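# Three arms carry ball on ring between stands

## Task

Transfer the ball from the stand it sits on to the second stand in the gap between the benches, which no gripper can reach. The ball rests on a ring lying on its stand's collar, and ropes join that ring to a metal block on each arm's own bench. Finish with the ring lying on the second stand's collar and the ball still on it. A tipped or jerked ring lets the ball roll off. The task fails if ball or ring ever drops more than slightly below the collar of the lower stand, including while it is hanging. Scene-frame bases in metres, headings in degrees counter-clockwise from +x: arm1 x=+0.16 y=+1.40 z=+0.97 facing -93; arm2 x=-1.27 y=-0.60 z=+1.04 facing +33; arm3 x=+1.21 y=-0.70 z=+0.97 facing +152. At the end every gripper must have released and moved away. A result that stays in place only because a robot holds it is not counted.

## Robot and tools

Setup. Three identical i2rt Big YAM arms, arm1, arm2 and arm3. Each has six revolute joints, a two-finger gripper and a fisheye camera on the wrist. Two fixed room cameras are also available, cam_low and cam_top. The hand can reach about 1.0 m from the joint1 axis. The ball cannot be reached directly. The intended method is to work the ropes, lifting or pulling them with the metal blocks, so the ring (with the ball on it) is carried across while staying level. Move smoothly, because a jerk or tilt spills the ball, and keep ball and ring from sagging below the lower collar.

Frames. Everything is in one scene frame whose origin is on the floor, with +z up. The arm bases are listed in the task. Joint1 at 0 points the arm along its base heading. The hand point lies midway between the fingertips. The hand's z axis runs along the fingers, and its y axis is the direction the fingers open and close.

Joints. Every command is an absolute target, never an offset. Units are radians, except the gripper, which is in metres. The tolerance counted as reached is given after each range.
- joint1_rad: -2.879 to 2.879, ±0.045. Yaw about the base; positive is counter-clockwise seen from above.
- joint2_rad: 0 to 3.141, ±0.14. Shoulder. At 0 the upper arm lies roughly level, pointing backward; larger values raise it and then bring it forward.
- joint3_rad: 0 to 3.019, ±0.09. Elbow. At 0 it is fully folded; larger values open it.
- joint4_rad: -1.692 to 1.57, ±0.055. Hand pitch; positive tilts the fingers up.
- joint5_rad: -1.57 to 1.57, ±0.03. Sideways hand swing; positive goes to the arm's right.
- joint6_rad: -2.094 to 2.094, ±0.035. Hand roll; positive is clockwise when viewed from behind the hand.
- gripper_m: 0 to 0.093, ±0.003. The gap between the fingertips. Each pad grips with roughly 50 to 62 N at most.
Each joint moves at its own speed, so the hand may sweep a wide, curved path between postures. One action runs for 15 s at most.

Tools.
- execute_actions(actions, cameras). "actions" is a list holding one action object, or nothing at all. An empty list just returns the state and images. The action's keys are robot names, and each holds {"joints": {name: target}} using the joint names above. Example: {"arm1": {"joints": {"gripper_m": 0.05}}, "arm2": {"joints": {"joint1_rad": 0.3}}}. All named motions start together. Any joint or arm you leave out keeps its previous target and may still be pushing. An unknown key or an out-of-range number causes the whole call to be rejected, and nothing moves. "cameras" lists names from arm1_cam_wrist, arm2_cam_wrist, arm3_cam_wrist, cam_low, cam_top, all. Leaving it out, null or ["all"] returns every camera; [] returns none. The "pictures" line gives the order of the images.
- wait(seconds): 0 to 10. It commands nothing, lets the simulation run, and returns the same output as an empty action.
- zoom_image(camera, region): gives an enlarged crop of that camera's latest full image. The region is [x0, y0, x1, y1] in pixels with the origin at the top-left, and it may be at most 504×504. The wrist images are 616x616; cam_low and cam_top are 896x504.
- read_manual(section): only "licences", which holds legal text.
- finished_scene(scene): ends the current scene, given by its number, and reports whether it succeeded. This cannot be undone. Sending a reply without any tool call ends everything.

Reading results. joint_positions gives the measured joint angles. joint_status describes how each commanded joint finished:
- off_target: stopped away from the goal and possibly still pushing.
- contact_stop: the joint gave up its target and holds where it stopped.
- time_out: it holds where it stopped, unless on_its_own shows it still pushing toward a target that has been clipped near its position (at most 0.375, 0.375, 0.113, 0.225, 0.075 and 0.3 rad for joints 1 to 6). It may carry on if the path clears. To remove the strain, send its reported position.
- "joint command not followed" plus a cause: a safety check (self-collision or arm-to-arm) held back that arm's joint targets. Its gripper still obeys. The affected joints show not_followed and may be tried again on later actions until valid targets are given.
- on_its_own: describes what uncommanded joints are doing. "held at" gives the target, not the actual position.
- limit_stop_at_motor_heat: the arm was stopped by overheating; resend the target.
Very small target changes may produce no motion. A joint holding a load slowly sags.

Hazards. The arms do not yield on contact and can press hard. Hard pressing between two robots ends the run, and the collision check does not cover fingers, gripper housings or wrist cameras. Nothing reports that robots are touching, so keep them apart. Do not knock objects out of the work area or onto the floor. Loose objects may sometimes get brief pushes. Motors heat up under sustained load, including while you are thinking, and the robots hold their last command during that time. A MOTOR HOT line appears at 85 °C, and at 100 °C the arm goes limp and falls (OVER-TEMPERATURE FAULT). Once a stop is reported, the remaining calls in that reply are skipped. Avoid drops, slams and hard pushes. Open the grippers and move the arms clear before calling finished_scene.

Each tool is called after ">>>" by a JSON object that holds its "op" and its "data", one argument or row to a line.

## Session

>>> {"op": "execute_actions", "data": {
  "actions": [
    {"arm1":{"joints":{"joint1_rad":0,"joint2_rad":1.642,"joint3_rad":1.638,"joint4_rad":-1.567,"joint5_rad":0,"joint6_rad":0,"gripper_m":0.093}},"arm2":{"joints":{"joint1_rad":0,"joint2_rad":1.642,"joint3_rad":1.638,"joint4_rad":-1.567,"joint5_rad":0,"joint6_rad":0,"gripper_m":0.093}},"arm3":{"joints":{"joint1_rad":0,"joint2_rad":1.642,"joint3_rad":1.638,"joint4_rad":-1.567,"joint5_rad":0,"joint6_rad":0,"gripper_m":0.093}}}
  ]
}}

Scene clock: 1.67 s.
Motor temperatures (°C, as the motors report them): arm1=[27 29 29 27 27 28] | arm2=[25 28 27 26 28 26] | arm3=[27 28 30 24 26 27]
arm1.joint_positions: joint1_rad=+0.002 joint2_rad=+1.647 joint3_rad=+1.627 joint4_rad=-1.559 joint5_rad=-0.002 joint6_rad=-0.009 gripper_m=+0.093
arm1.joint_status: all done
arm1.hand: x=+0.1349 y=+0.9031 z=+1.2130 quat_wxyz=(+0.000, -0.718, -0.696, -0.008) (m; scene frame)
arm2.joint_positions: joint1_rad=+0.004 joint2_rad=+1.642 joint3_rad=+1.637 joint4_rad=-1.554 joint5_rad=-0.002 joint6_rad=-0.016 gripper_m=+0.093
arm2.joint_status: all done
arm2.hand: x=-0.8508 y=-0.3312 z=+1.3009 quat_wxyz=(-0.008, +0.292, -0.957, -0.001) (m; scene frame)
arm3.joint_positions: joint1_rad=-0.002 joint2_rad=+1.640 joint3_rad=+1.622 joint4_rad=-1.553 joint5_rad=-0.002 joint6_rad=-0.015 gripper_m=+0.093
arm3.joint_status: all done
arm3.hand: x=+0.7721 y=-0.4682 z=+1.2193 quat_wxyz=(-0.002, +0.972, -0.233, +0.006) (m; scene frame)
pictures: arm1_cam_wrist, arm2_cam_wrist, arm3_cam_wrist, cam_low, cam_top
Images, in order (width x height): arm1_cam_wrist 616x616, arm2_cam_wrist 616x616, arm3_cam_wrist 616x616, cam_low 896x504, cam_top 896x504.

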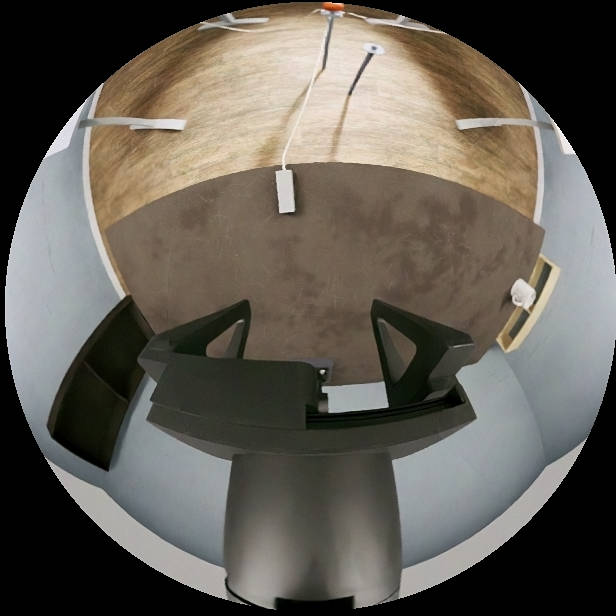

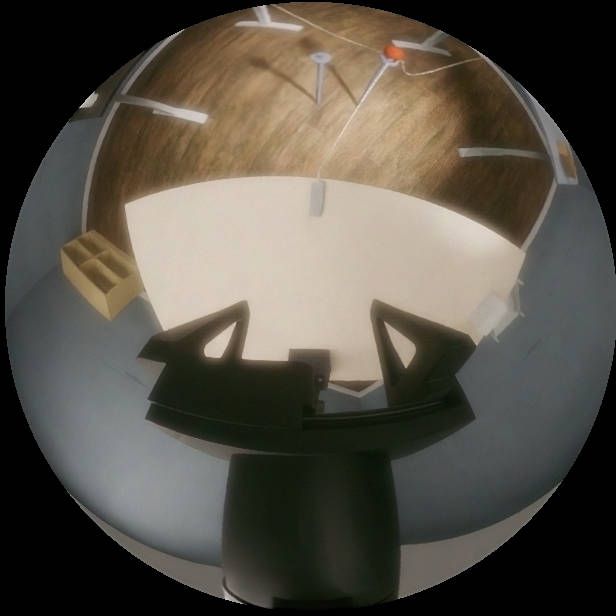

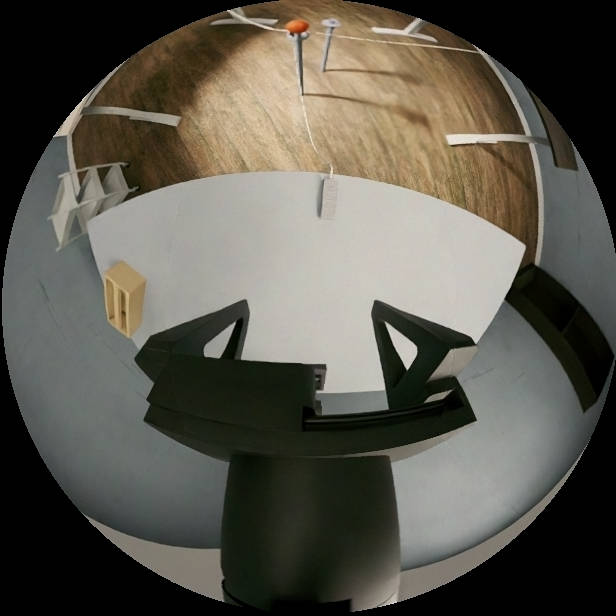

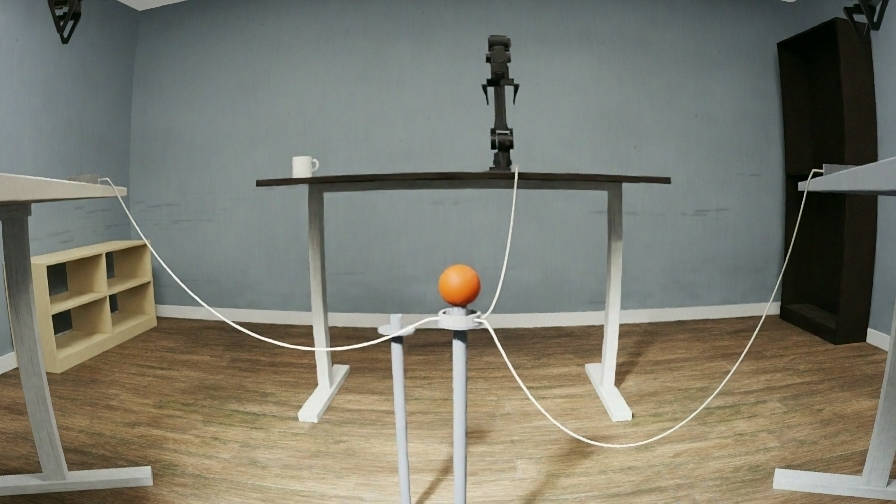

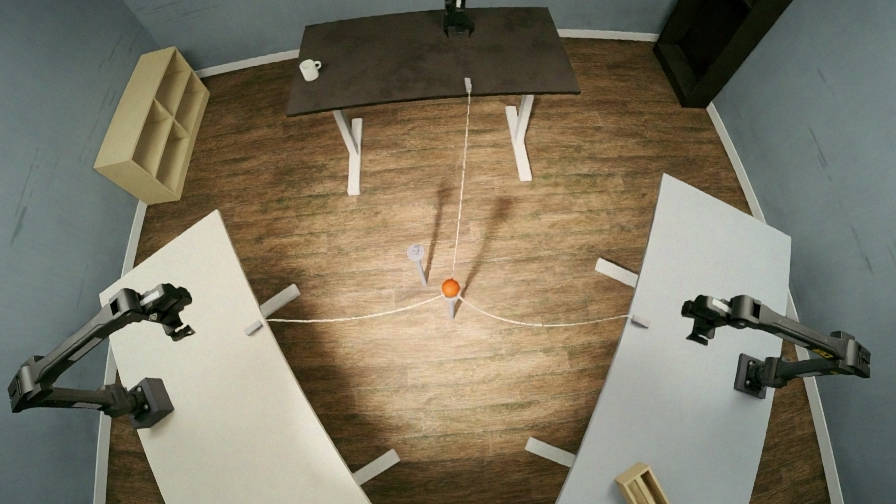

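>>> {"op": "execute_actions", "data": {
  "actions": [
    {"arm1":{"joints":{"joint1_rad":0.09,"joint2_rad":1.99,"joint3_rad":1.535,"joint4_rad":-1.06,"joint6_rad":0.04}},"arm2":{"joints":{"joint1_rad":-0.03,"joint2_rad":2.09,"joint3_rad":1.48,"joint4_rad":-0.9,"joint6_rad":0.09}},"arm3":{"joints":{"joint1_rad":-0.06,"joint2_rad":1.995,"joint3_rad":1.535,"joint4_rad":-1.05,"joint6_rad":0.06}}}
  ],
  "cameras": ["arm1_cam_wrist","arm2_cam_wrist","arm3_cam_wrist"]
}}

Scene clock: 4.83 s.
Motor temperatures (°C, as the motors report them): arm1=[27 29 30 27 27 28] | arm2=[25 29 28 26 28 26] | arm3=[27 28 31 24 26 27]
arm1.joint_positions: joint1_rad=+0.094 joint2_rad=+1.984 joint3_rad=+1.521 joint4_rad=-1.069 joint5_rad=-0.001 joint6_rad=+0.031 gripper_m=+0.093
arm1.joint_status: all done
arm1.hand: x=+0.1868 y=+0.8154 z=+0.9965 quat_wxyz=(-0.016, -0.700, -0.714, +0.008) (m; scene frame)
arm2.joint_positions: joint1_rad=-0.030 joint2_rad=+2.075 joint3_rad=+1.469 joint4_rad=-0.913 joint5_rad=-0.002 joint6_rad=+0.074 gripper_m=+0.093
arm2.joint_status: all done
arm2.hand: x=-0.7632 y=-0.2996 z=+1.0122 quat_wxyz=(-0.027, +0.232, -0.972, -0.008) (m; scene frame)
arm3.joint_positions: joint1_rad=-0.066 joint2_rad=+1.989 joint3_rad=+1.516 joint4_rad=-1.064 joint5_rad=-0.002 joint6_rad=+0.044 gripper_m=+0.093
arm3.joint_status: all done
arm3.hand: x=+0.7148 y=-0.3937 z=+0.9977 quat_wxyz=(-0.006, +0.956, -0.292, -0.012) (m; scene frame)
pictures: arm1_cam_wrist, arm2_cam_wrist, arm3_cam_wrist
Images, in order (width x height): arm1_cam_wrist 616x616, arm2_cam_wrist 616x616, arm3_cam_wrist 616x616.

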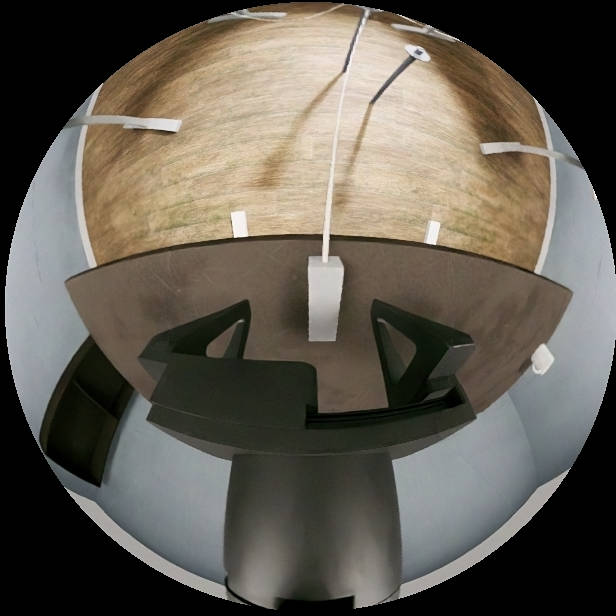

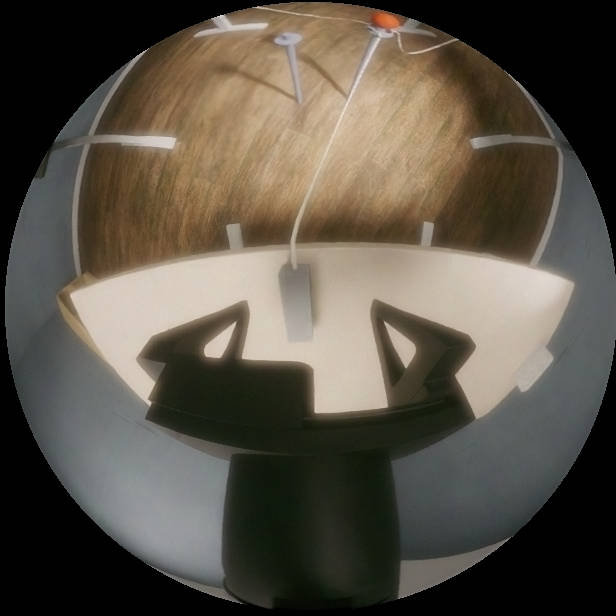

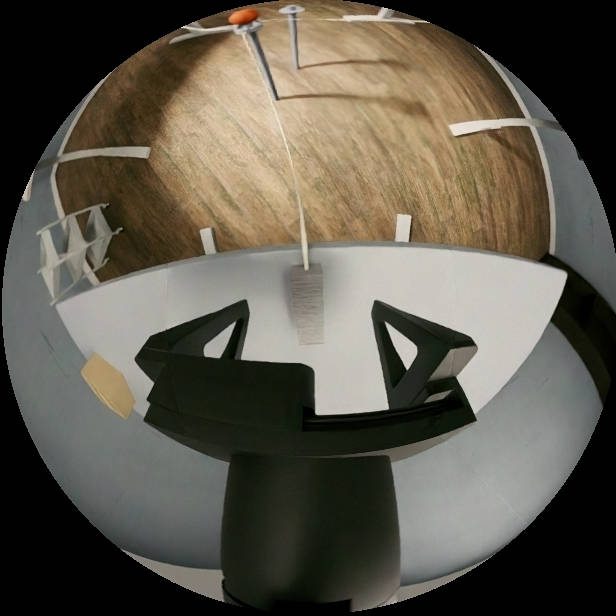

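>>> {"op": "execute_actions", "data": {
  "actions": [
    {"arm1":{"joints":{"joint1_rad":0.068,"joint2_rad":2.055}},"arm2":{"joints":{"joint1_rad":-0.005,"joint2_rad":2.16,"joint6_rad":0.02}},"arm3":{"joints":{"joint2_rad":2.068,"joint6_rad":-0.02}}}
  ],
  "cameras": []
}}

Scene clock: 6.70 s.
Motor temperatures (°C, as the motors report them): arm1=[27 29 30 27 27 28] | arm2=[25 29 28 26 28 26] | arm3=[27 28 31 24 26 27]
arm1.joint_positions: joint1_rad=+0.080 joint2_rad=+2.039 joint3_rad=+1.521 joint4_rad=-1.068 joint5_rad=-0.001 joint6_rad=+0.031 gripper_m=+0.093
arm1.joint_status: all done
arm1.hand: x=+0.1783 y=+0.8211 z=+0.9658 quat_wxyz=(+0.004, -0.705, -0.709, -0.010) (m; scene frame)
arm2.joint_positions: joint1_rad=-0.007 joint2_rad=+2.152 joint3_rad=+1.469 joint4_rad=-0.912 joint5_rad=-0.002 joint6_rad=+0.036 gripper_m=+0.093
arm2.joint_status: all done
arm2.hand: x=-0.7822 y=-0.2955 z=+0.9688 quat_wxyz=(+0.009, +0.262, -0.965, +0.004) (m; scene frame)
arm3.joint_positions: joint1_rad=-0.066 joint2_rad=+2.050 joint3_rad=+1.516 joint4_rad=-1.064 joint5_rad=-0.002 joint6_rad=-0.004 gripper_m=+0.093
arm3.joint_status: all done
arm3.hand: x=+0.7213 y=-0.3973 z=+0.9635 quat_wxyz=(+0.002, +0.963, -0.269, +0.018) (m; scene frame)
pictures: none
No camera images: the call's "cameras" was empty. Leave "cameras" out to get every camera's image.

>>> {"op": "execute_actions", "data": {
  "actions": [
    {"arm1":{"joints":{"gripper_m":0}},"arm2":{"joints":{"gripper_m":0}},"arm3":{"joints":{"gripper_m":0}}}
  ],
  "cameras": []
}}

>>> {"op": "execute_actions", "data": {
  "actions": [
    {"arm1":{"joints":{"joint2_rad":1.9}},"arm2":{"joints":{"joint2_rad":1.95}},"arm3":{"joints":{"joint2_rad":1.85}}}
  ],
  "cameras": []
}}

>>> {"op": "execute_actions", "data": {
  "actions": [
    {"arm1":{"joints":{"joint1_rad":0.01,"joint2_rad":1.795,"joint3_rad":1.79,"joint4_rad":-1.2}},"arm2":{"joints":{"joint1_rad":-0.36,"joint2_rad":1.53,"joint3_rad":1.135,"joint4_rad":-0.83,"joint6_rad":-0.26}},"arm3":{"joints":{"joint1_rad":0.365,"joint2_rad":1.315,"joint3_rad":1.12,"joint4_rad":-1.03,"joint6_rad":0.43}}}
  ]
}}

Scene clock: 9.70 s.
Motor temperatures (°C, as the motors report them): arm1=[27 30 30 27 27 28] | arm2=[25 29 28 26 28 26] | arm3=[27 29 31 24 26 27]
arm1.joint_positions: joint1_rad=+0.080 joint2_rad=+2.039 joint3_rad=+1.521 joint4_rad=-1.067 joint5_rad=-0.001 joint6_rad=+0.031 gripper_m=+0.025
arm1.joint_status: gripper_m off_target (ended at +0.025, target +0.000)
arm1.hand: x=+0.1782 y=+0.8209 z=+0.9658 quat_wxyz=(+0.004, -0.706, -0.708, -0.010) (m; scene frame)
arm2.joint_positions: joint1_rad=-0.007 joint2_rad=+2.152 joint3_rad=+1.469 joint4_rad=-0.912 joint5_rad=-0.002 joint6_rad=+0.035 gripper_m=+0.024
arm2.joint_status: gripper_m off_target (ended at +0.024, target +0.000)
arm2.hand: x=-0.7821 y=-0.2956 z=+0.9688 quat_wxyz=(+0.009, +0.262, -0.965, +0.004) (m; scene frame)
arm3.joint_positions: joint1_rad=-0.066 joint2_rad=+2.050 joint3_rad=+1.516 joint4_rad=-1.063 joint5_rad=-0.001 joint6_rad=-0.006 gripper_m=+0.024
arm3.joint_status: gripper_m off_target (ended at +0.024, target +0.000)
arm3.hand: x=+0.7210 y=-0.3971 z=+0.9635 quat_wxyz=(+0.001, +0.963, -0.269, +0.017) (m; scene frame)
pictures: none
No camera images: the call's "cameras" was empty. Leave "cameras" out to get every camera's image.

Scene clock: 11.03 s.
Motor temperatures (°C, as the motors report them): arm1=[27 30 31 27 27 28] | arm2=[25 29 28 26 28 26] | arm3=[27 29 32 24 26 27]
arm1.joint_positions: joint1_rad=+0.080 joint2_rad=+1.884 joint3_rad=+1.521 joint4_rad=-1.067 joint5_rad=-0.001 joint6_rad=+0.031 gripper_m=+0.025
arm1.joint_status: all done
arm1.hand: x=+0.1779 y=+0.8075 z=+1.0538 quat_wxyz=(-0.053, -0.704, -0.707, +0.043) (m; scene frame)
arm2.joint_positions: joint1_rad=-0.007 joint2_rad=+1.944 joint3_rad=+1.469 joint4_rad=-0.912 joint5_rad=-0.002 joint6_rad=+0.035 gripper_m=+0.024
arm2.joint_status: all done
arm2.hand: x=-0.7568 y=-0.2789 z=+1.0877 quat_wxyz=(-0.090, +0.261, -0.961, -0.027) (m; scene frame)
arm3.joint_positions: joint1_rad=-0.066 joint2_rad=+1.836 joint3_rad=+1.516 joint4_rad=-1.063 joint5_rad=-0.001 joint6_rad=-0.006 gripper_m=+0.024
arm3.joint_status: all done
arm3.hand: x=+0.7060 y=-0.3891 z=+1.0846 quat_wxyz=(-0.028, +0.960, -0.267, -0.085) (m; scene frame)
pictures: none
No camera images: the call's "cameras" was empty. Leave "cameras" out to get every camera's image.

Scene clock: 12.50 s.
Motor temperatures (°C, as the motors report them): arm1=[27 30 31 27 27 28] | arm2=[25 29 29 26 28 26] | arm3=[27 29 32 24 26 27]
arm1.joint_positions: joint1_rad=+0.007 joint2_rad=+1.782 joint3_rad=+1.753 joint4_rad=-1.194 joint5_rad=-0.001 joint6_rad=+0.031 gripper_m=+0.025
arm1.joint_status: all done
arm1.hand: x=+0.1318 y=+0.7682 z=+1.2068 quat_wxyz=(-0.124, -0.721, -0.672, +0.118) (m; scene frame)
arm2.joint_positions: joint1_rad=-0.351 joint2_rad=+1.555 joint3_rad=+1.145 joint4_rad=-0.811 joint5_rad=-0.004 joint6_rad=-0.244 gripper_m=+0.024
arm2.joint_status: all done
arm2.hand: x=-0.7648 y=-0.4901 z=+1.1731 quat_wxyz=(-0.177, +0.228, -0.958, +0.001) (m; scene frame)
arm3.joint_positions: joint1_rad=+0.367 joint2_rad=+1.305 joint3_rad=+1.117 joint4_rad=-1.036 joint5_rad=-0.003 joint6_rad=+0.414 gripper_m=+0.024
arm3.joint_status: all done
arm3.hand: x=+0.7690 y=-0.6483 z=+1.1791 quat_wxyz=(+0.024, +0.952, -0.258, -0.165) (m; scene frame)
pictures: arm1_cam_wrist, arm2_cam_wrist, arm3_cam_wrist, cam_low, cam_top
Images, in order (width x height): arm1_cam_wrist 616x616, arm2_cam_wrist 616x616, arm3_cam_wrist 616x616, cam_low 896x504, cam_top 896x504.

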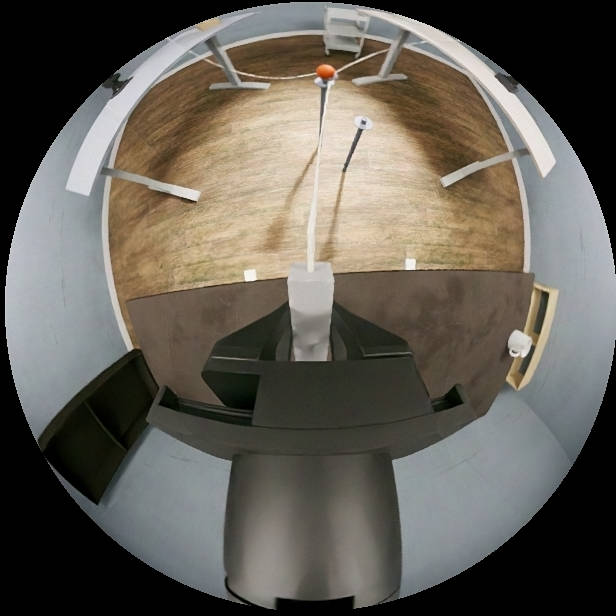

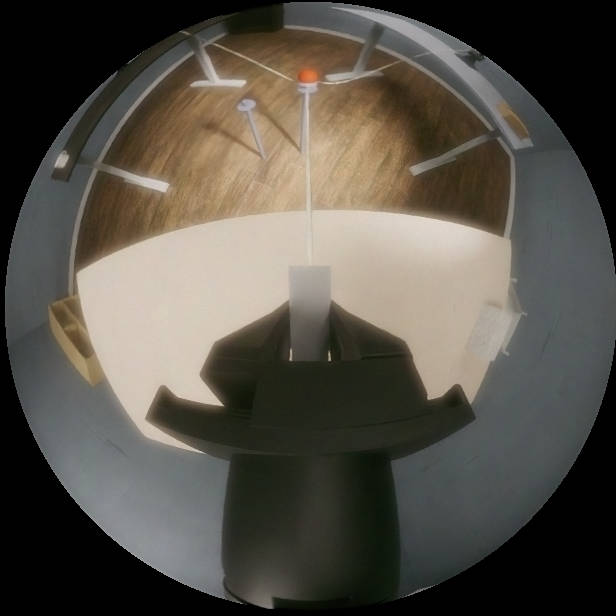

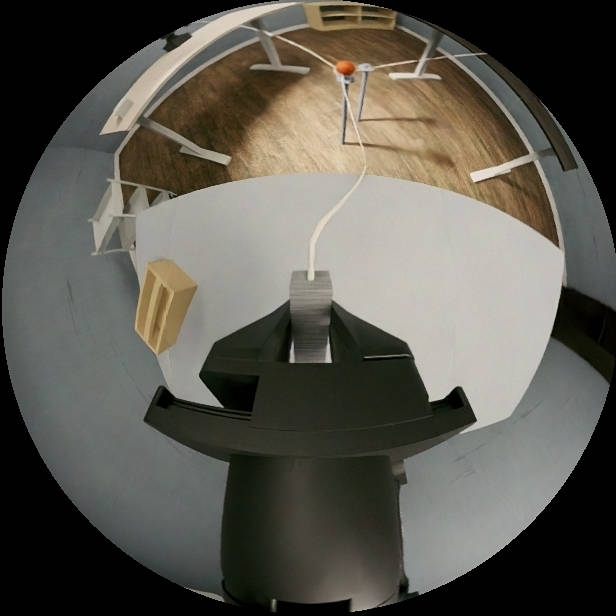

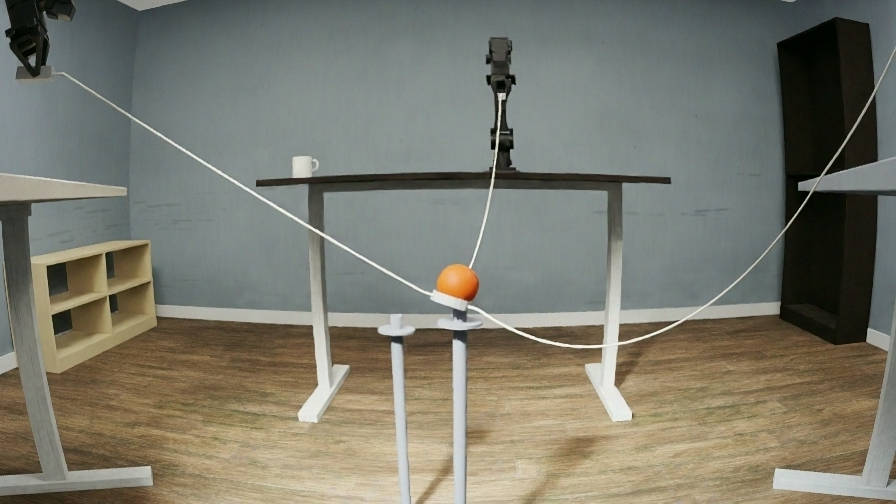

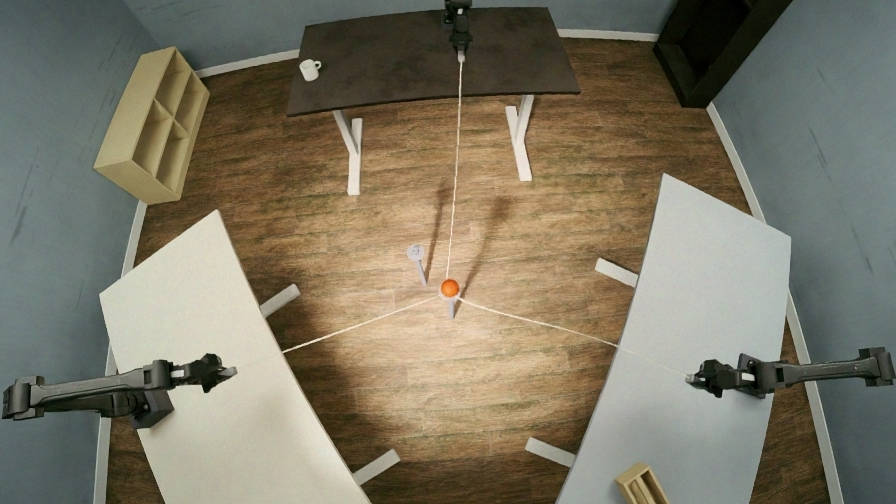

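>>> {"op": "execute_actions", "data": {
  "actions": [
    {"arm2":{"joints":{"joint2_rad":1.68,"joint3_rad":1.32}},"arm3":{"joints":{"joint2_rad":1.12,"joint4_rad":-1.25}}}
  ],
  "cameras": ["cam_low","arm2_cam_wrist","arm3_cam_wrist"]
}}

Scene clock: 14.57 s.
Motor temperatures (°C, as the motors report them): arm1=[27 30 32 27 27 28] | arm2=[25 30 29 26 28 26] | arm3=[27 29 32 24 26 27]
arm1.joint_positions: joint1_rad=+0.007 joint2_rad=+1.782 joint3_rad=+1.753 joint4_rad=-1.194 joint5_rad=-0.001 joint6_rad=+0.031 gripper_m=+0.025
arm1.joint_status: not commanded
arm1.hand: x=+0.1318 y=+0.7682 z=+1.2068 quat_wxyz=(-0.124, -0.721, -0.672, +0.118) (m; scene frame)
arm2.joint_positions: joint1_rad=-0.352 joint2_rad=+1.688 joint3_rad=+1.254 joint4_rad=-0.819 joint5_rad=-0.003 joint6_rad=-0.245 gripper_m=+0.024
arm2.joint_status: all done
arm2.hand: x=-0.7267 y=-0.4827 z=+1.1509 quat_wxyz=(-0.161, +0.228, -0.960, +0.002) (m; scene frame)
arm3.joint_positions: joint1_rad=+0.367 joint2_rad=+1.114 joint3_rad=+1.111 joint4_rad=-1.238 joint5_rad=-0.003 joint6_rad=+0.414 gripper_m=+0.024
arm3.joint_status: all done
arm3.hand: x=+0.8372 y=-0.6566 z=+1.2353 quat_wxyz=(+0.023, +0.953, -0.258, -0.157) (m; scene frame)
pictures: arm2_cam_wrist, arm3_cam_wrist, cam_low
Images, in order (width x height): arm2_cam_wrist 616x616, arm3_cam_wrist 616x616, cam_low 896x504.

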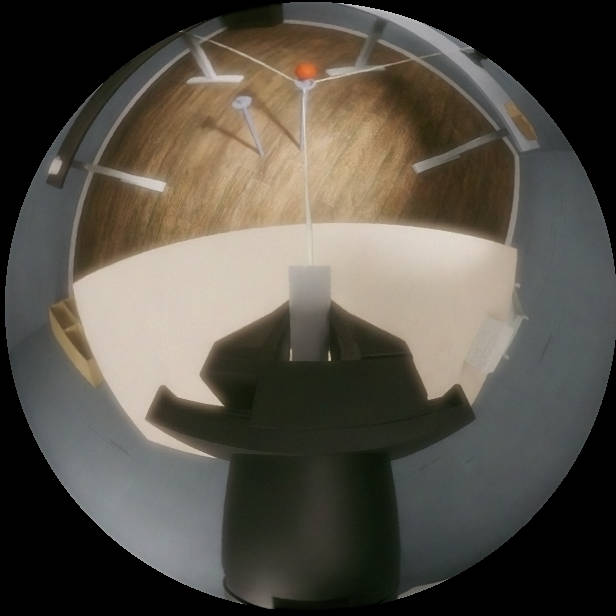

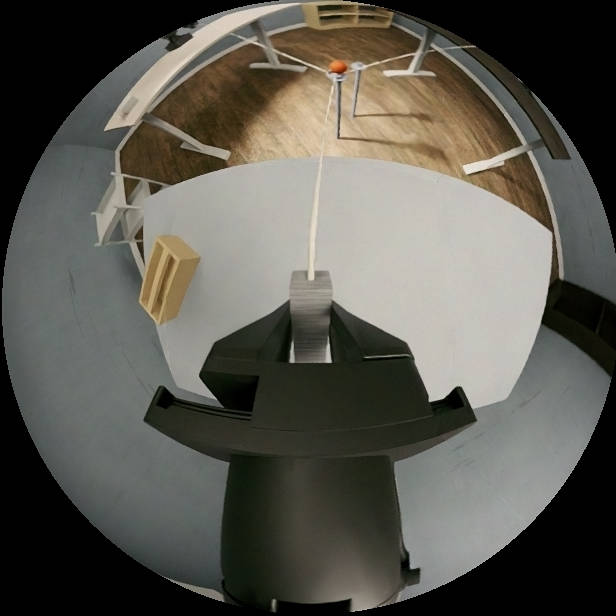

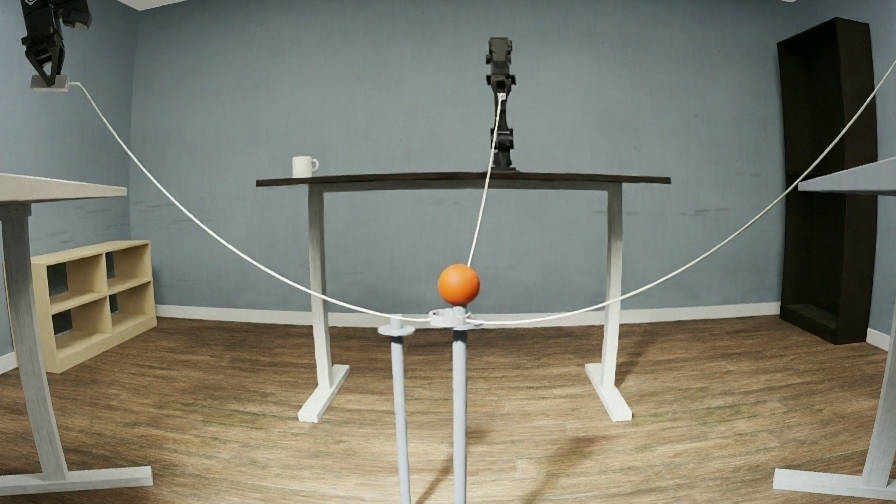

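>>> {"op": "execute_actions", "data": {
  "actions": [
    {"arm1":{"joints":{"joint3_rad":1.94}},"arm2":{"joints":{"joint3_rad":1.47,"joint4_rad":-0.985}},"arm3":{"joints":{"joint3_rad":1.34,"joint4_rad":-1.43}}}
  ],
  "cameras": ["cam_low","arm2_cam_wrist"]
}}

>>> {"op": "zoom_image", "data": {
  "camera": "arm2_cam_wrist",
  "region": [200, 20, 400, 170]
}}

>>> {"op": "zoom_image", "data": {
  "camera": "cam_low",
  "region": [360, 230, 540, 360]
}}

Scene clock: 17.83 s.
Motor temperatures (°C, as the motors report them): arm1=[27 30 33 27 27 28] | arm2=[25 30 30 26 28 26] | arm3=[27 29 33 24 26 27]
arm1.joint_positions: joint1_rad=+0.007 joint2_rad=+1.796 joint3_rad=+1.888 joint4_rad=-1.199 joint5_rad=-0.001 joint6_rad=+0.031 gripper_m=+0.025
arm1.joint_status: all done
arm1.hand: x=+0.1302 y=+0.7382 z=+1.2618 quat_wxyz=(-0.164, -0.713, -0.664, +0.158) (m; scene frame)
arm2.joint_positions: joint1_rad=-0.352 joint2_rad=+1.679 joint3_rad=+1.421 joint4_rad=-0.972 joint5_rad=-0.003 joint6_rad=-0.245 gripper_m=+0.024
arm2.joint_status: all done
arm2.hand: x=-0.7031 y=-0.4773 z=+1.2166 quat_wxyz=(-0.172, +0.227, -0.959, +0.002) (m; scene frame)
arm3.joint_positions: joint1_rad=+0.367 joint2_rad=+1.122 joint3_rad=+1.306 joint4_rad=-1.416 joint5_rad=-0.002 joint6_rad=+0.414 gripper_m=+0.024
arm3.joint_status: all done
arm3.hand: x=+0.8377 y=-0.6569 z=+1.3081 quat_wxyz=(+0.023, +0.952, -0.258, -0.161) (m; scene frame)
pictures: arm2_cam_wrist, cam_low
Images, in order (width x height): arm2_cam_wrist 616x616, cam_low 896x504.

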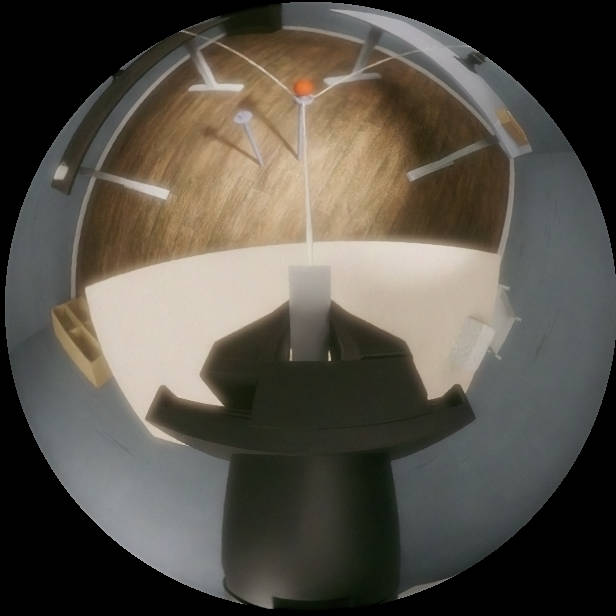

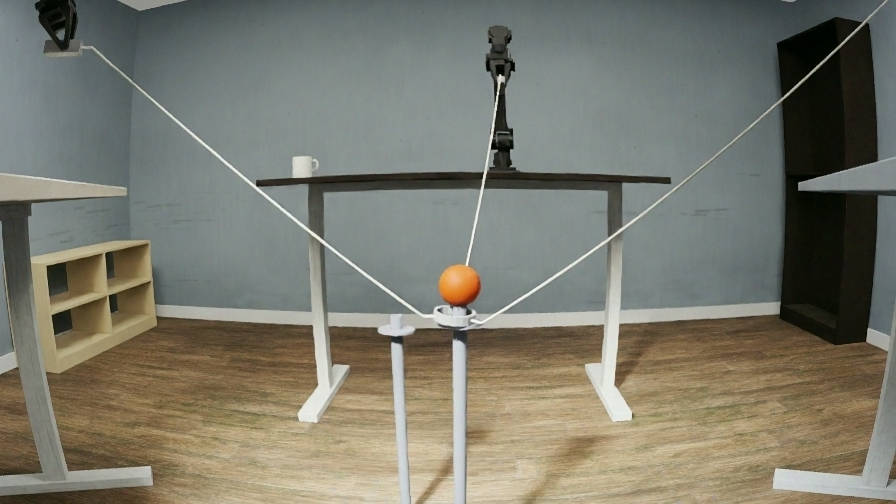

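Region (200, 20, 400, 170) of arm2_cam_wrist's 616x616 image, scaled by 2.520, with more detail than that image has; it fills the top 378 rows of this view, and the rest is white.

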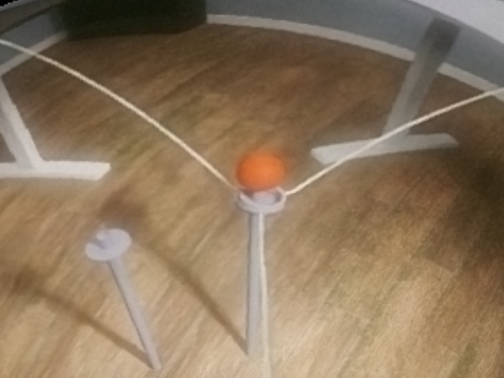

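Region (360, 230, 540, 360) of cam_low's 896x504 image, scaled by 2.800, with more detail than that image has.

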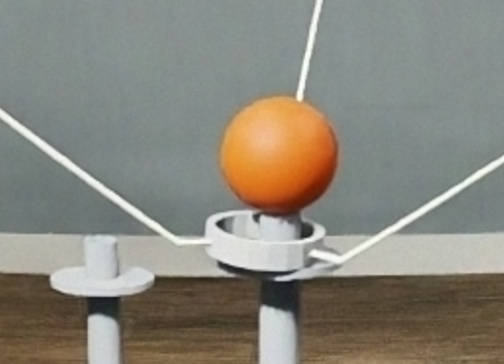

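>>> {"op": "execute_actions", "data": {
  "actions": [
    {"arm1":{"joints":{"joint3_rad":1.99,"joint4_rad":-1.24}},"arm3":{"joints":{"joint3_rad":1.415,"joint4_rad":-1.48}}}
  ],
  "cameras": ["cam_low","arm2_cam_wrist"]
}}

>>> {"op": "zoom_image", "data": {
  "camera": "arm2_cam_wrist",
  "region": [200, 20, 400, 170]
}}

>>> {"op": "zoom_image", "data": {
  "camera": "cam_low",
  "region": [360, 230, 540, 360]
}}

Scene clock: 19.77 s.
Motor temperatures (°C, as the motors report them): arm1=[27 30 33 27 27 28] | arm2=[25 30 31 26 28 26] | arm3=[27 29 33 24 26 27]
arm1.joint_positions: joint1_rad=+0.007 joint2_rad=+1.797 joint3_rad=+1.925 joint4_rad=-1.234 joint5_rad=-0.001 joint6_rad=+0.031 gripper_m=+0.025
arm1.joint_status: all done
arm1.hand: x=+0.1301 y=+0.7392 z=+1.2756 quat_wxyz=(-0.164, -0.712, -0.664, +0.159) (m; scene frame)
arm2.joint_positions: joint1_rad=-0.352 joint2_rad=+1.679 joint3_rad=+1.421 joint4_rad=-0.972 joint5_rad=-0.003 joint6_rad=-0.245 gripper_m=+0.024
arm2.joint_status: not commanded
arm2.hand: x=-0.7031 y=-0.4773 z=+1.2166 quat_wxyz=(-0.172, +0.227, -0.959, +0.002) (m; scene frame)
arm3.joint_positions: joint1_rad=+0.367 joint2_rad=+1.123 joint3_rad=+1.371 joint4_rad=-1.466 joint5_rad=-0.002 joint6_rad=+0.415 gripper_m=+0.024
arm3.joint_status: all done
arm3.hand: x=+0.8391 y=-0.6571 z=+1.3332 quat_wxyz=(+0.024, +0.951, -0.258, -0.168) (m; scene frame)
pictures: arm2_cam_wrist, cam_low
Images, in order (width x height): arm2_cam_wrist 616x616, cam_low 896x504.

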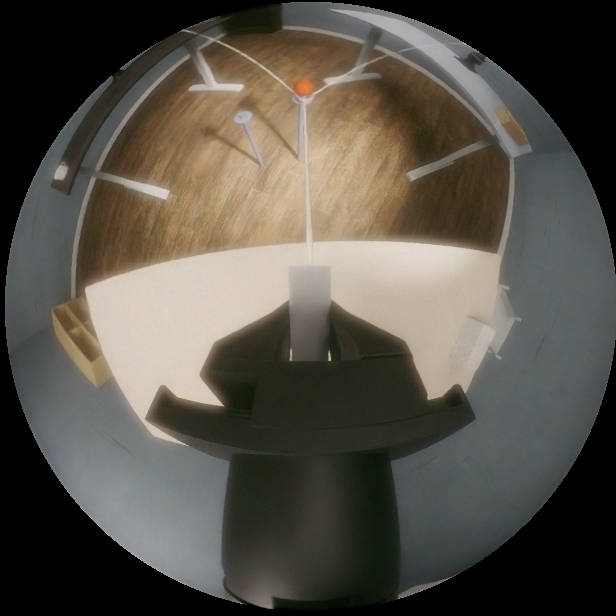

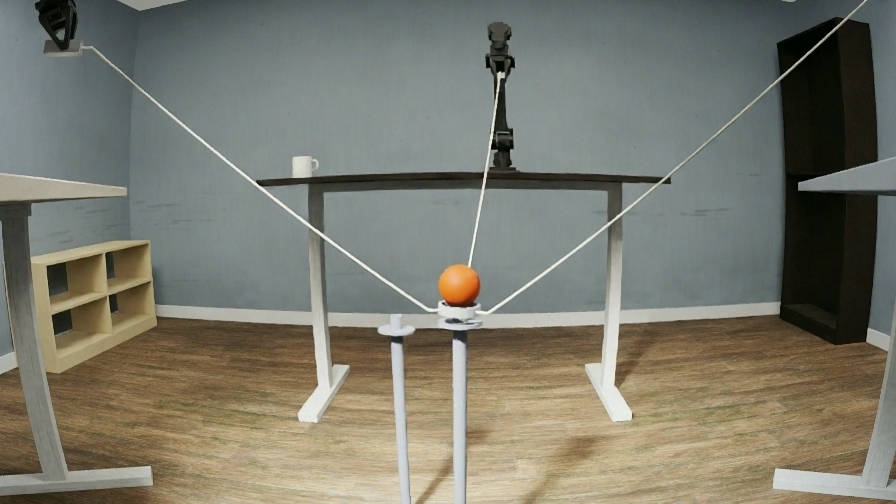

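Region (200, 20, 400, 170) of arm2_cam_wrist's 616x616 image, scaled by 2.520, with more detail than that image has; it fills the top 378 rows of this view, and the rest is white.

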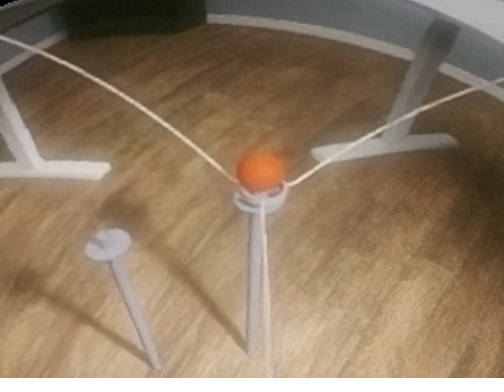

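Region (360, 230, 540, 360) of cam_low's 896x504 image, scaled by 2.800, with more detail than that image has.

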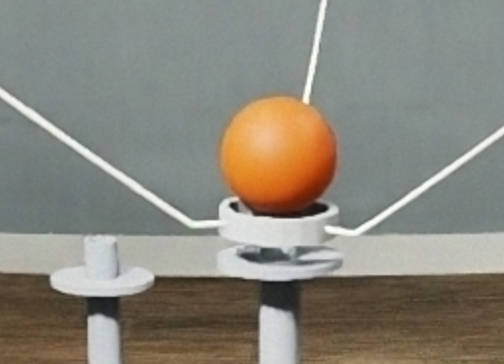

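>>> {"op": "execute_actions", "data": {
  "actions": [
    {"arm1":{"joints":{"joint3_rad":2.04,"joint4_rad":-1.31}},"arm2":{"joints":{"joint3_rad":1.54,"joint4_rad":-1.05}},"arm3":{"joints":{"joint3_rad":1.465,"joint4_rad":-1.505}}}
  ],
  "cameras": ["cam_low"]
}}

>>> {"op": "execute_actions", "data": {
  "actions": [
    {"arm1":{"joints":{"joint3_rad":2.09,"joint4_rad":-1.35}},"arm2":{"joints":{"joint3_rad":1.59,"joint4_rad":-1.115}},"arm3":{"joints":{"joint3_rad":1.515,"joint4_rad":-1.53}}}
  ],
  "cameras": ["cam_low"]
}}

>>> {"op": "execute_actions", "data": {
  "actions": [
    {"arm1":{"joints":{"joint3_rad":2.15,"joint4_rad":-1.39}},"arm2":{"joints":{"joint3_rad":1.65,"joint4_rad":-1.19}},"arm3":{"joints":{"joint3_rad":1.575,"joint4_rad":-1.555}}}
  ],
  "cameras": ["cam_low","arm2_cam_wrist","cam_top"]
}}

>>> {"op": "zoom_image", "data": {
  "camera": "cam_low",
  "region": [360, 230, 540, 360]
}}

Scene clock: 22.47 s.
Motor temperatures (°C, as the motors report them): arm1=[27 31 34 27 27 28] | arm2=[25 30 32 26 28 26] | arm3=[27 29 34 24 26 27]
arm1.joint_positions: joint1_rad=+0.007 joint2_rad=+1.798 joint3_rad=+1.974 joint4_rad=-1.302 joint5_rad=-0.001 joint6_rad=+0.031 gripper_m=+0.025
arm1.joint_status: all done
arm1.hand: x=+0.1302 y=+0.7459 z=+1.2916 quat_wxyz=(-0.157, -0.714, -0.665, +0.152) (m; scene frame)
arm2.joint_positions: joint1_rad=-0.352 joint2_rad=+1.680 joint3_rad=+1.477 joint4_rad=-1.034 joint5_rad=-0.003 joint6_rad=-0.245 gripper_m=+0.024
arm2.joint_status: all done
arm2.hand: x=-0.6997 y=-0.4765 z=+1.2365 quat_wxyz=(-0.169, +0.227, -0.959, +0.002) (m; scene frame)
arm3.joint_positions: joint1_rad=+0.367 joint2_rad=+1.123 joint3_rad=+1.416 joint4_rad=-1.491 joint5_rad=-0.001 joint6_rad=+0.415 gripper_m=+0.024
arm3.joint_status: all done
arm3.hand: x=+0.8387 y=-0.6570 z=+1.3514 quat_wxyz=(+0.025, +0.949, -0.258, -0.178) (m; scene frame)
pictures: cam_low
Images, in order (width x height): cam_low 896x504.

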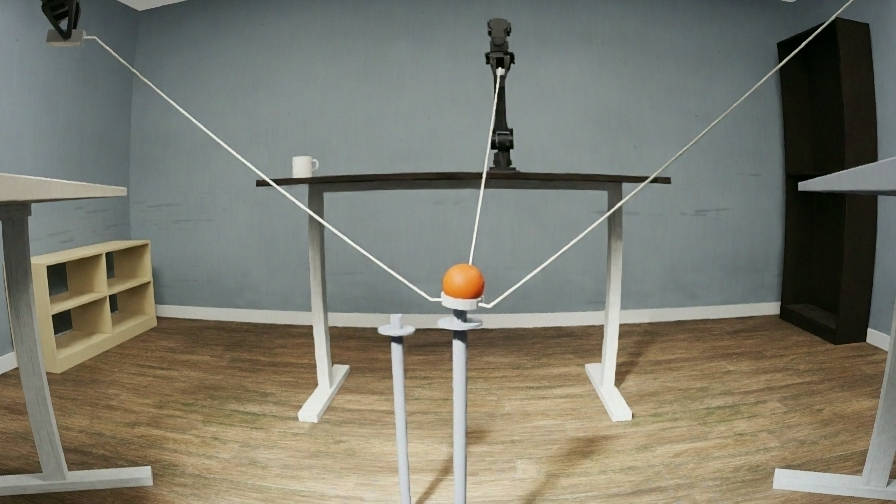

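Scene clock: 23.17 s.
Motor temperatures (°C, as the motors report them): arm1=[27 31 34 27 27 28] | arm2=[25 30 32 26 28 26] | arm3=[27 29 34 24 26 27]
arm1.joint_positions: joint1_rad=+0.007 joint2_rad=+1.801 joint3_rad=+2.023 joint4_rad=-1.342 joint5_rad=-0.001 joint6_rad=+0.031 gripper_m=+0.025
arm1.joint_status: all done
arm1.hand: x=+0.1301 y=+0.7470 z=+1.3087 quat_wxyz=(-0.159, -0.714, -0.665, +0.154) (m; scene frame)
arm2.joint_positions: joint1_rad=-0.352 joint2_rad=+1.682 joint3_rad=+1.524 joint4_rad=-1.099 joint5_rad=-0.003 joint6_rad=-0.245 gripper_m=+0.024
arm2.joint_status: all done
arm2.hand: x=-0.7005 y=-0.4766 z=+1.2515 quat_wxyz=(-0.159, +0.228, -0.961, +0.002) (m; scene frame)
arm3.joint_positions: joint1_rad=+0.367 joint2_rad=+1.126 joint3_rad=+1.465 joint4_rad=-1.514 joint5_rad=-0.001 joint6_rad=+0.415 gripper_m=+0.024
arm3.joint_status: all done
arm3.hand: x=+0.8376 y=-0.6570 z=+1.3708 quat_wxyz=(+0.027, +0.947, -0.257, -0.189) (m; scene frame)
pictures: cam_low
Images, in order (width x height): cam_low 896x504.

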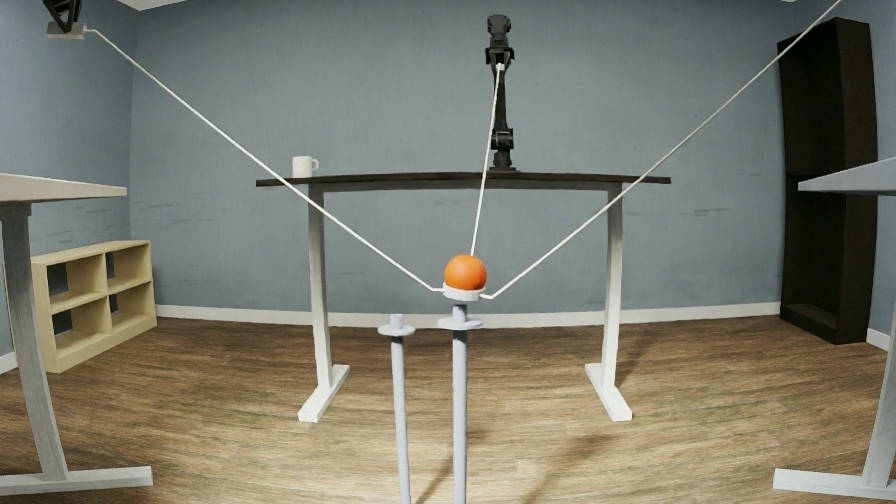

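Scene clock: 23.97 s.
Motor temperatures (°C, as the motors report them): arm1=[27 31 35 27 27 28] | arm2=[25 30 32 26 28 26] | arm3=[27 29 35 24 26 27]
arm1.joint_positions: joint1_rad=+0.007 joint2_rad=+1.804 joint3_rad=+2.086 joint4_rad=-1.383 joint5_rad=-0.001 joint6_rad=+0.031 gripper_m=+0.025
arm1.joint_status: all done
arm1.hand: x=+0.1299 y=+0.7474 z=+1.3327 quat_wxyz=(-0.166, -0.712, -0.663, +0.160) (m; scene frame)
arm2.joint_positions: joint1_rad=-0.352 joint2_rad=+1.684 joint3_rad=+1.586 joint4_rad=-1.173 joint5_rad=-0.003 joint6_rad=-0.245 gripper_m=+0.024
arm2.joint_status: all done
arm2.hand: x=-0.7005 y=-0.4766 z=+1.2727 quat_wxyz=(-0.151, +0.228, -0.962, +0.002) (m; scene frame)
arm3.joint_positions: joint1_rad=+0.367 joint2_rad=+1.128 joint3_rad=+1.528 joint4_rad=-1.541 joint5_rad=-0.001 joint6_rad=+0.415 gripper_m=+0.024
arm3.joint_status: all done
arm3.hand: x=+0.8373 y=-0.6571 z=+1.3957 quat_wxyz=(+0.030, +0.944, -0.256, -0.205) (m; scene frame)
pictures: arm2_cam_wrist, cam_low, cam_top
Images, in order (width x height): arm2_cam_wrist 616x616, cam_low 896x504, cam_top 896x504.

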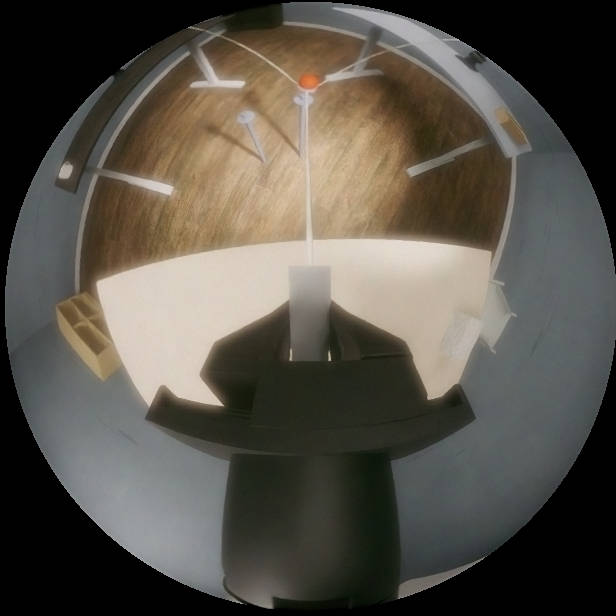

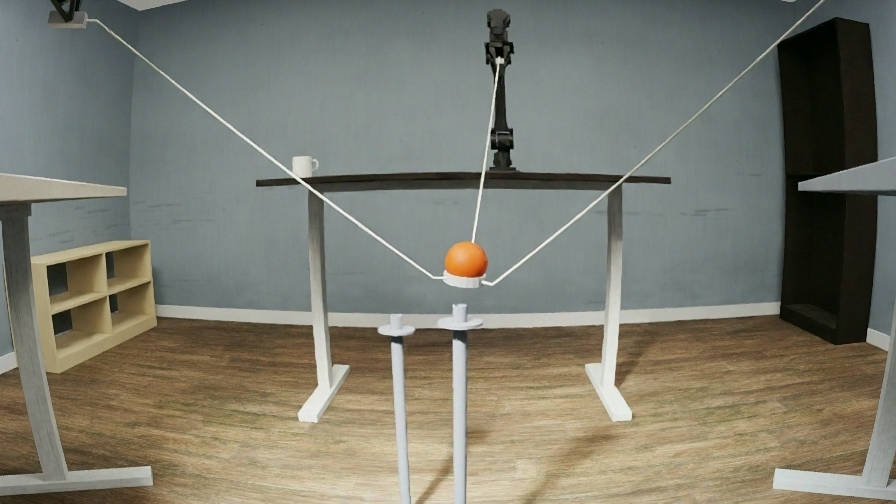

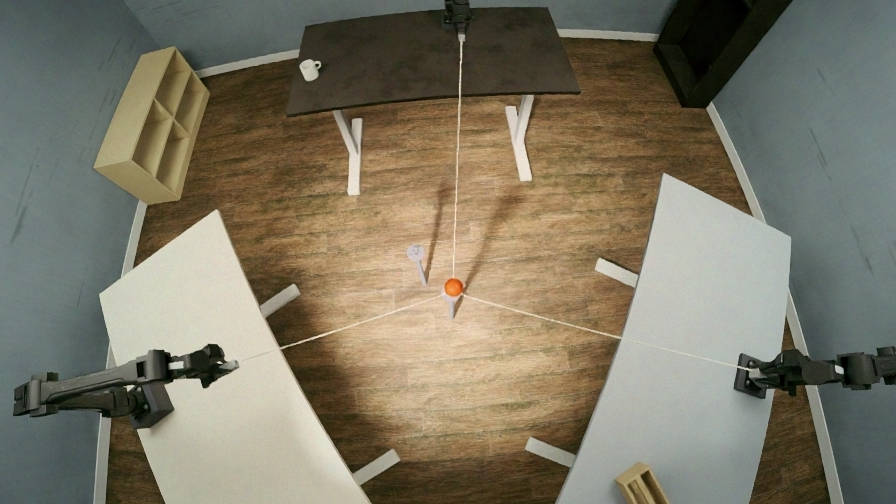

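Region (360, 230, 540, 360) of cam_low's 896x504 image, scaled by 2.800, with more detail than that image has.

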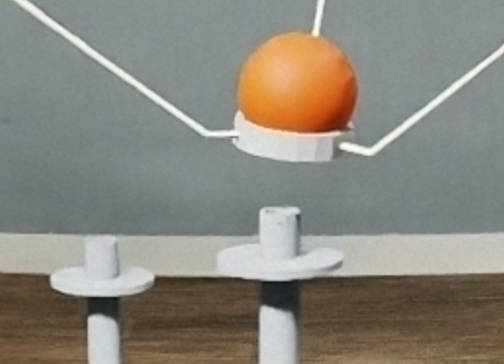

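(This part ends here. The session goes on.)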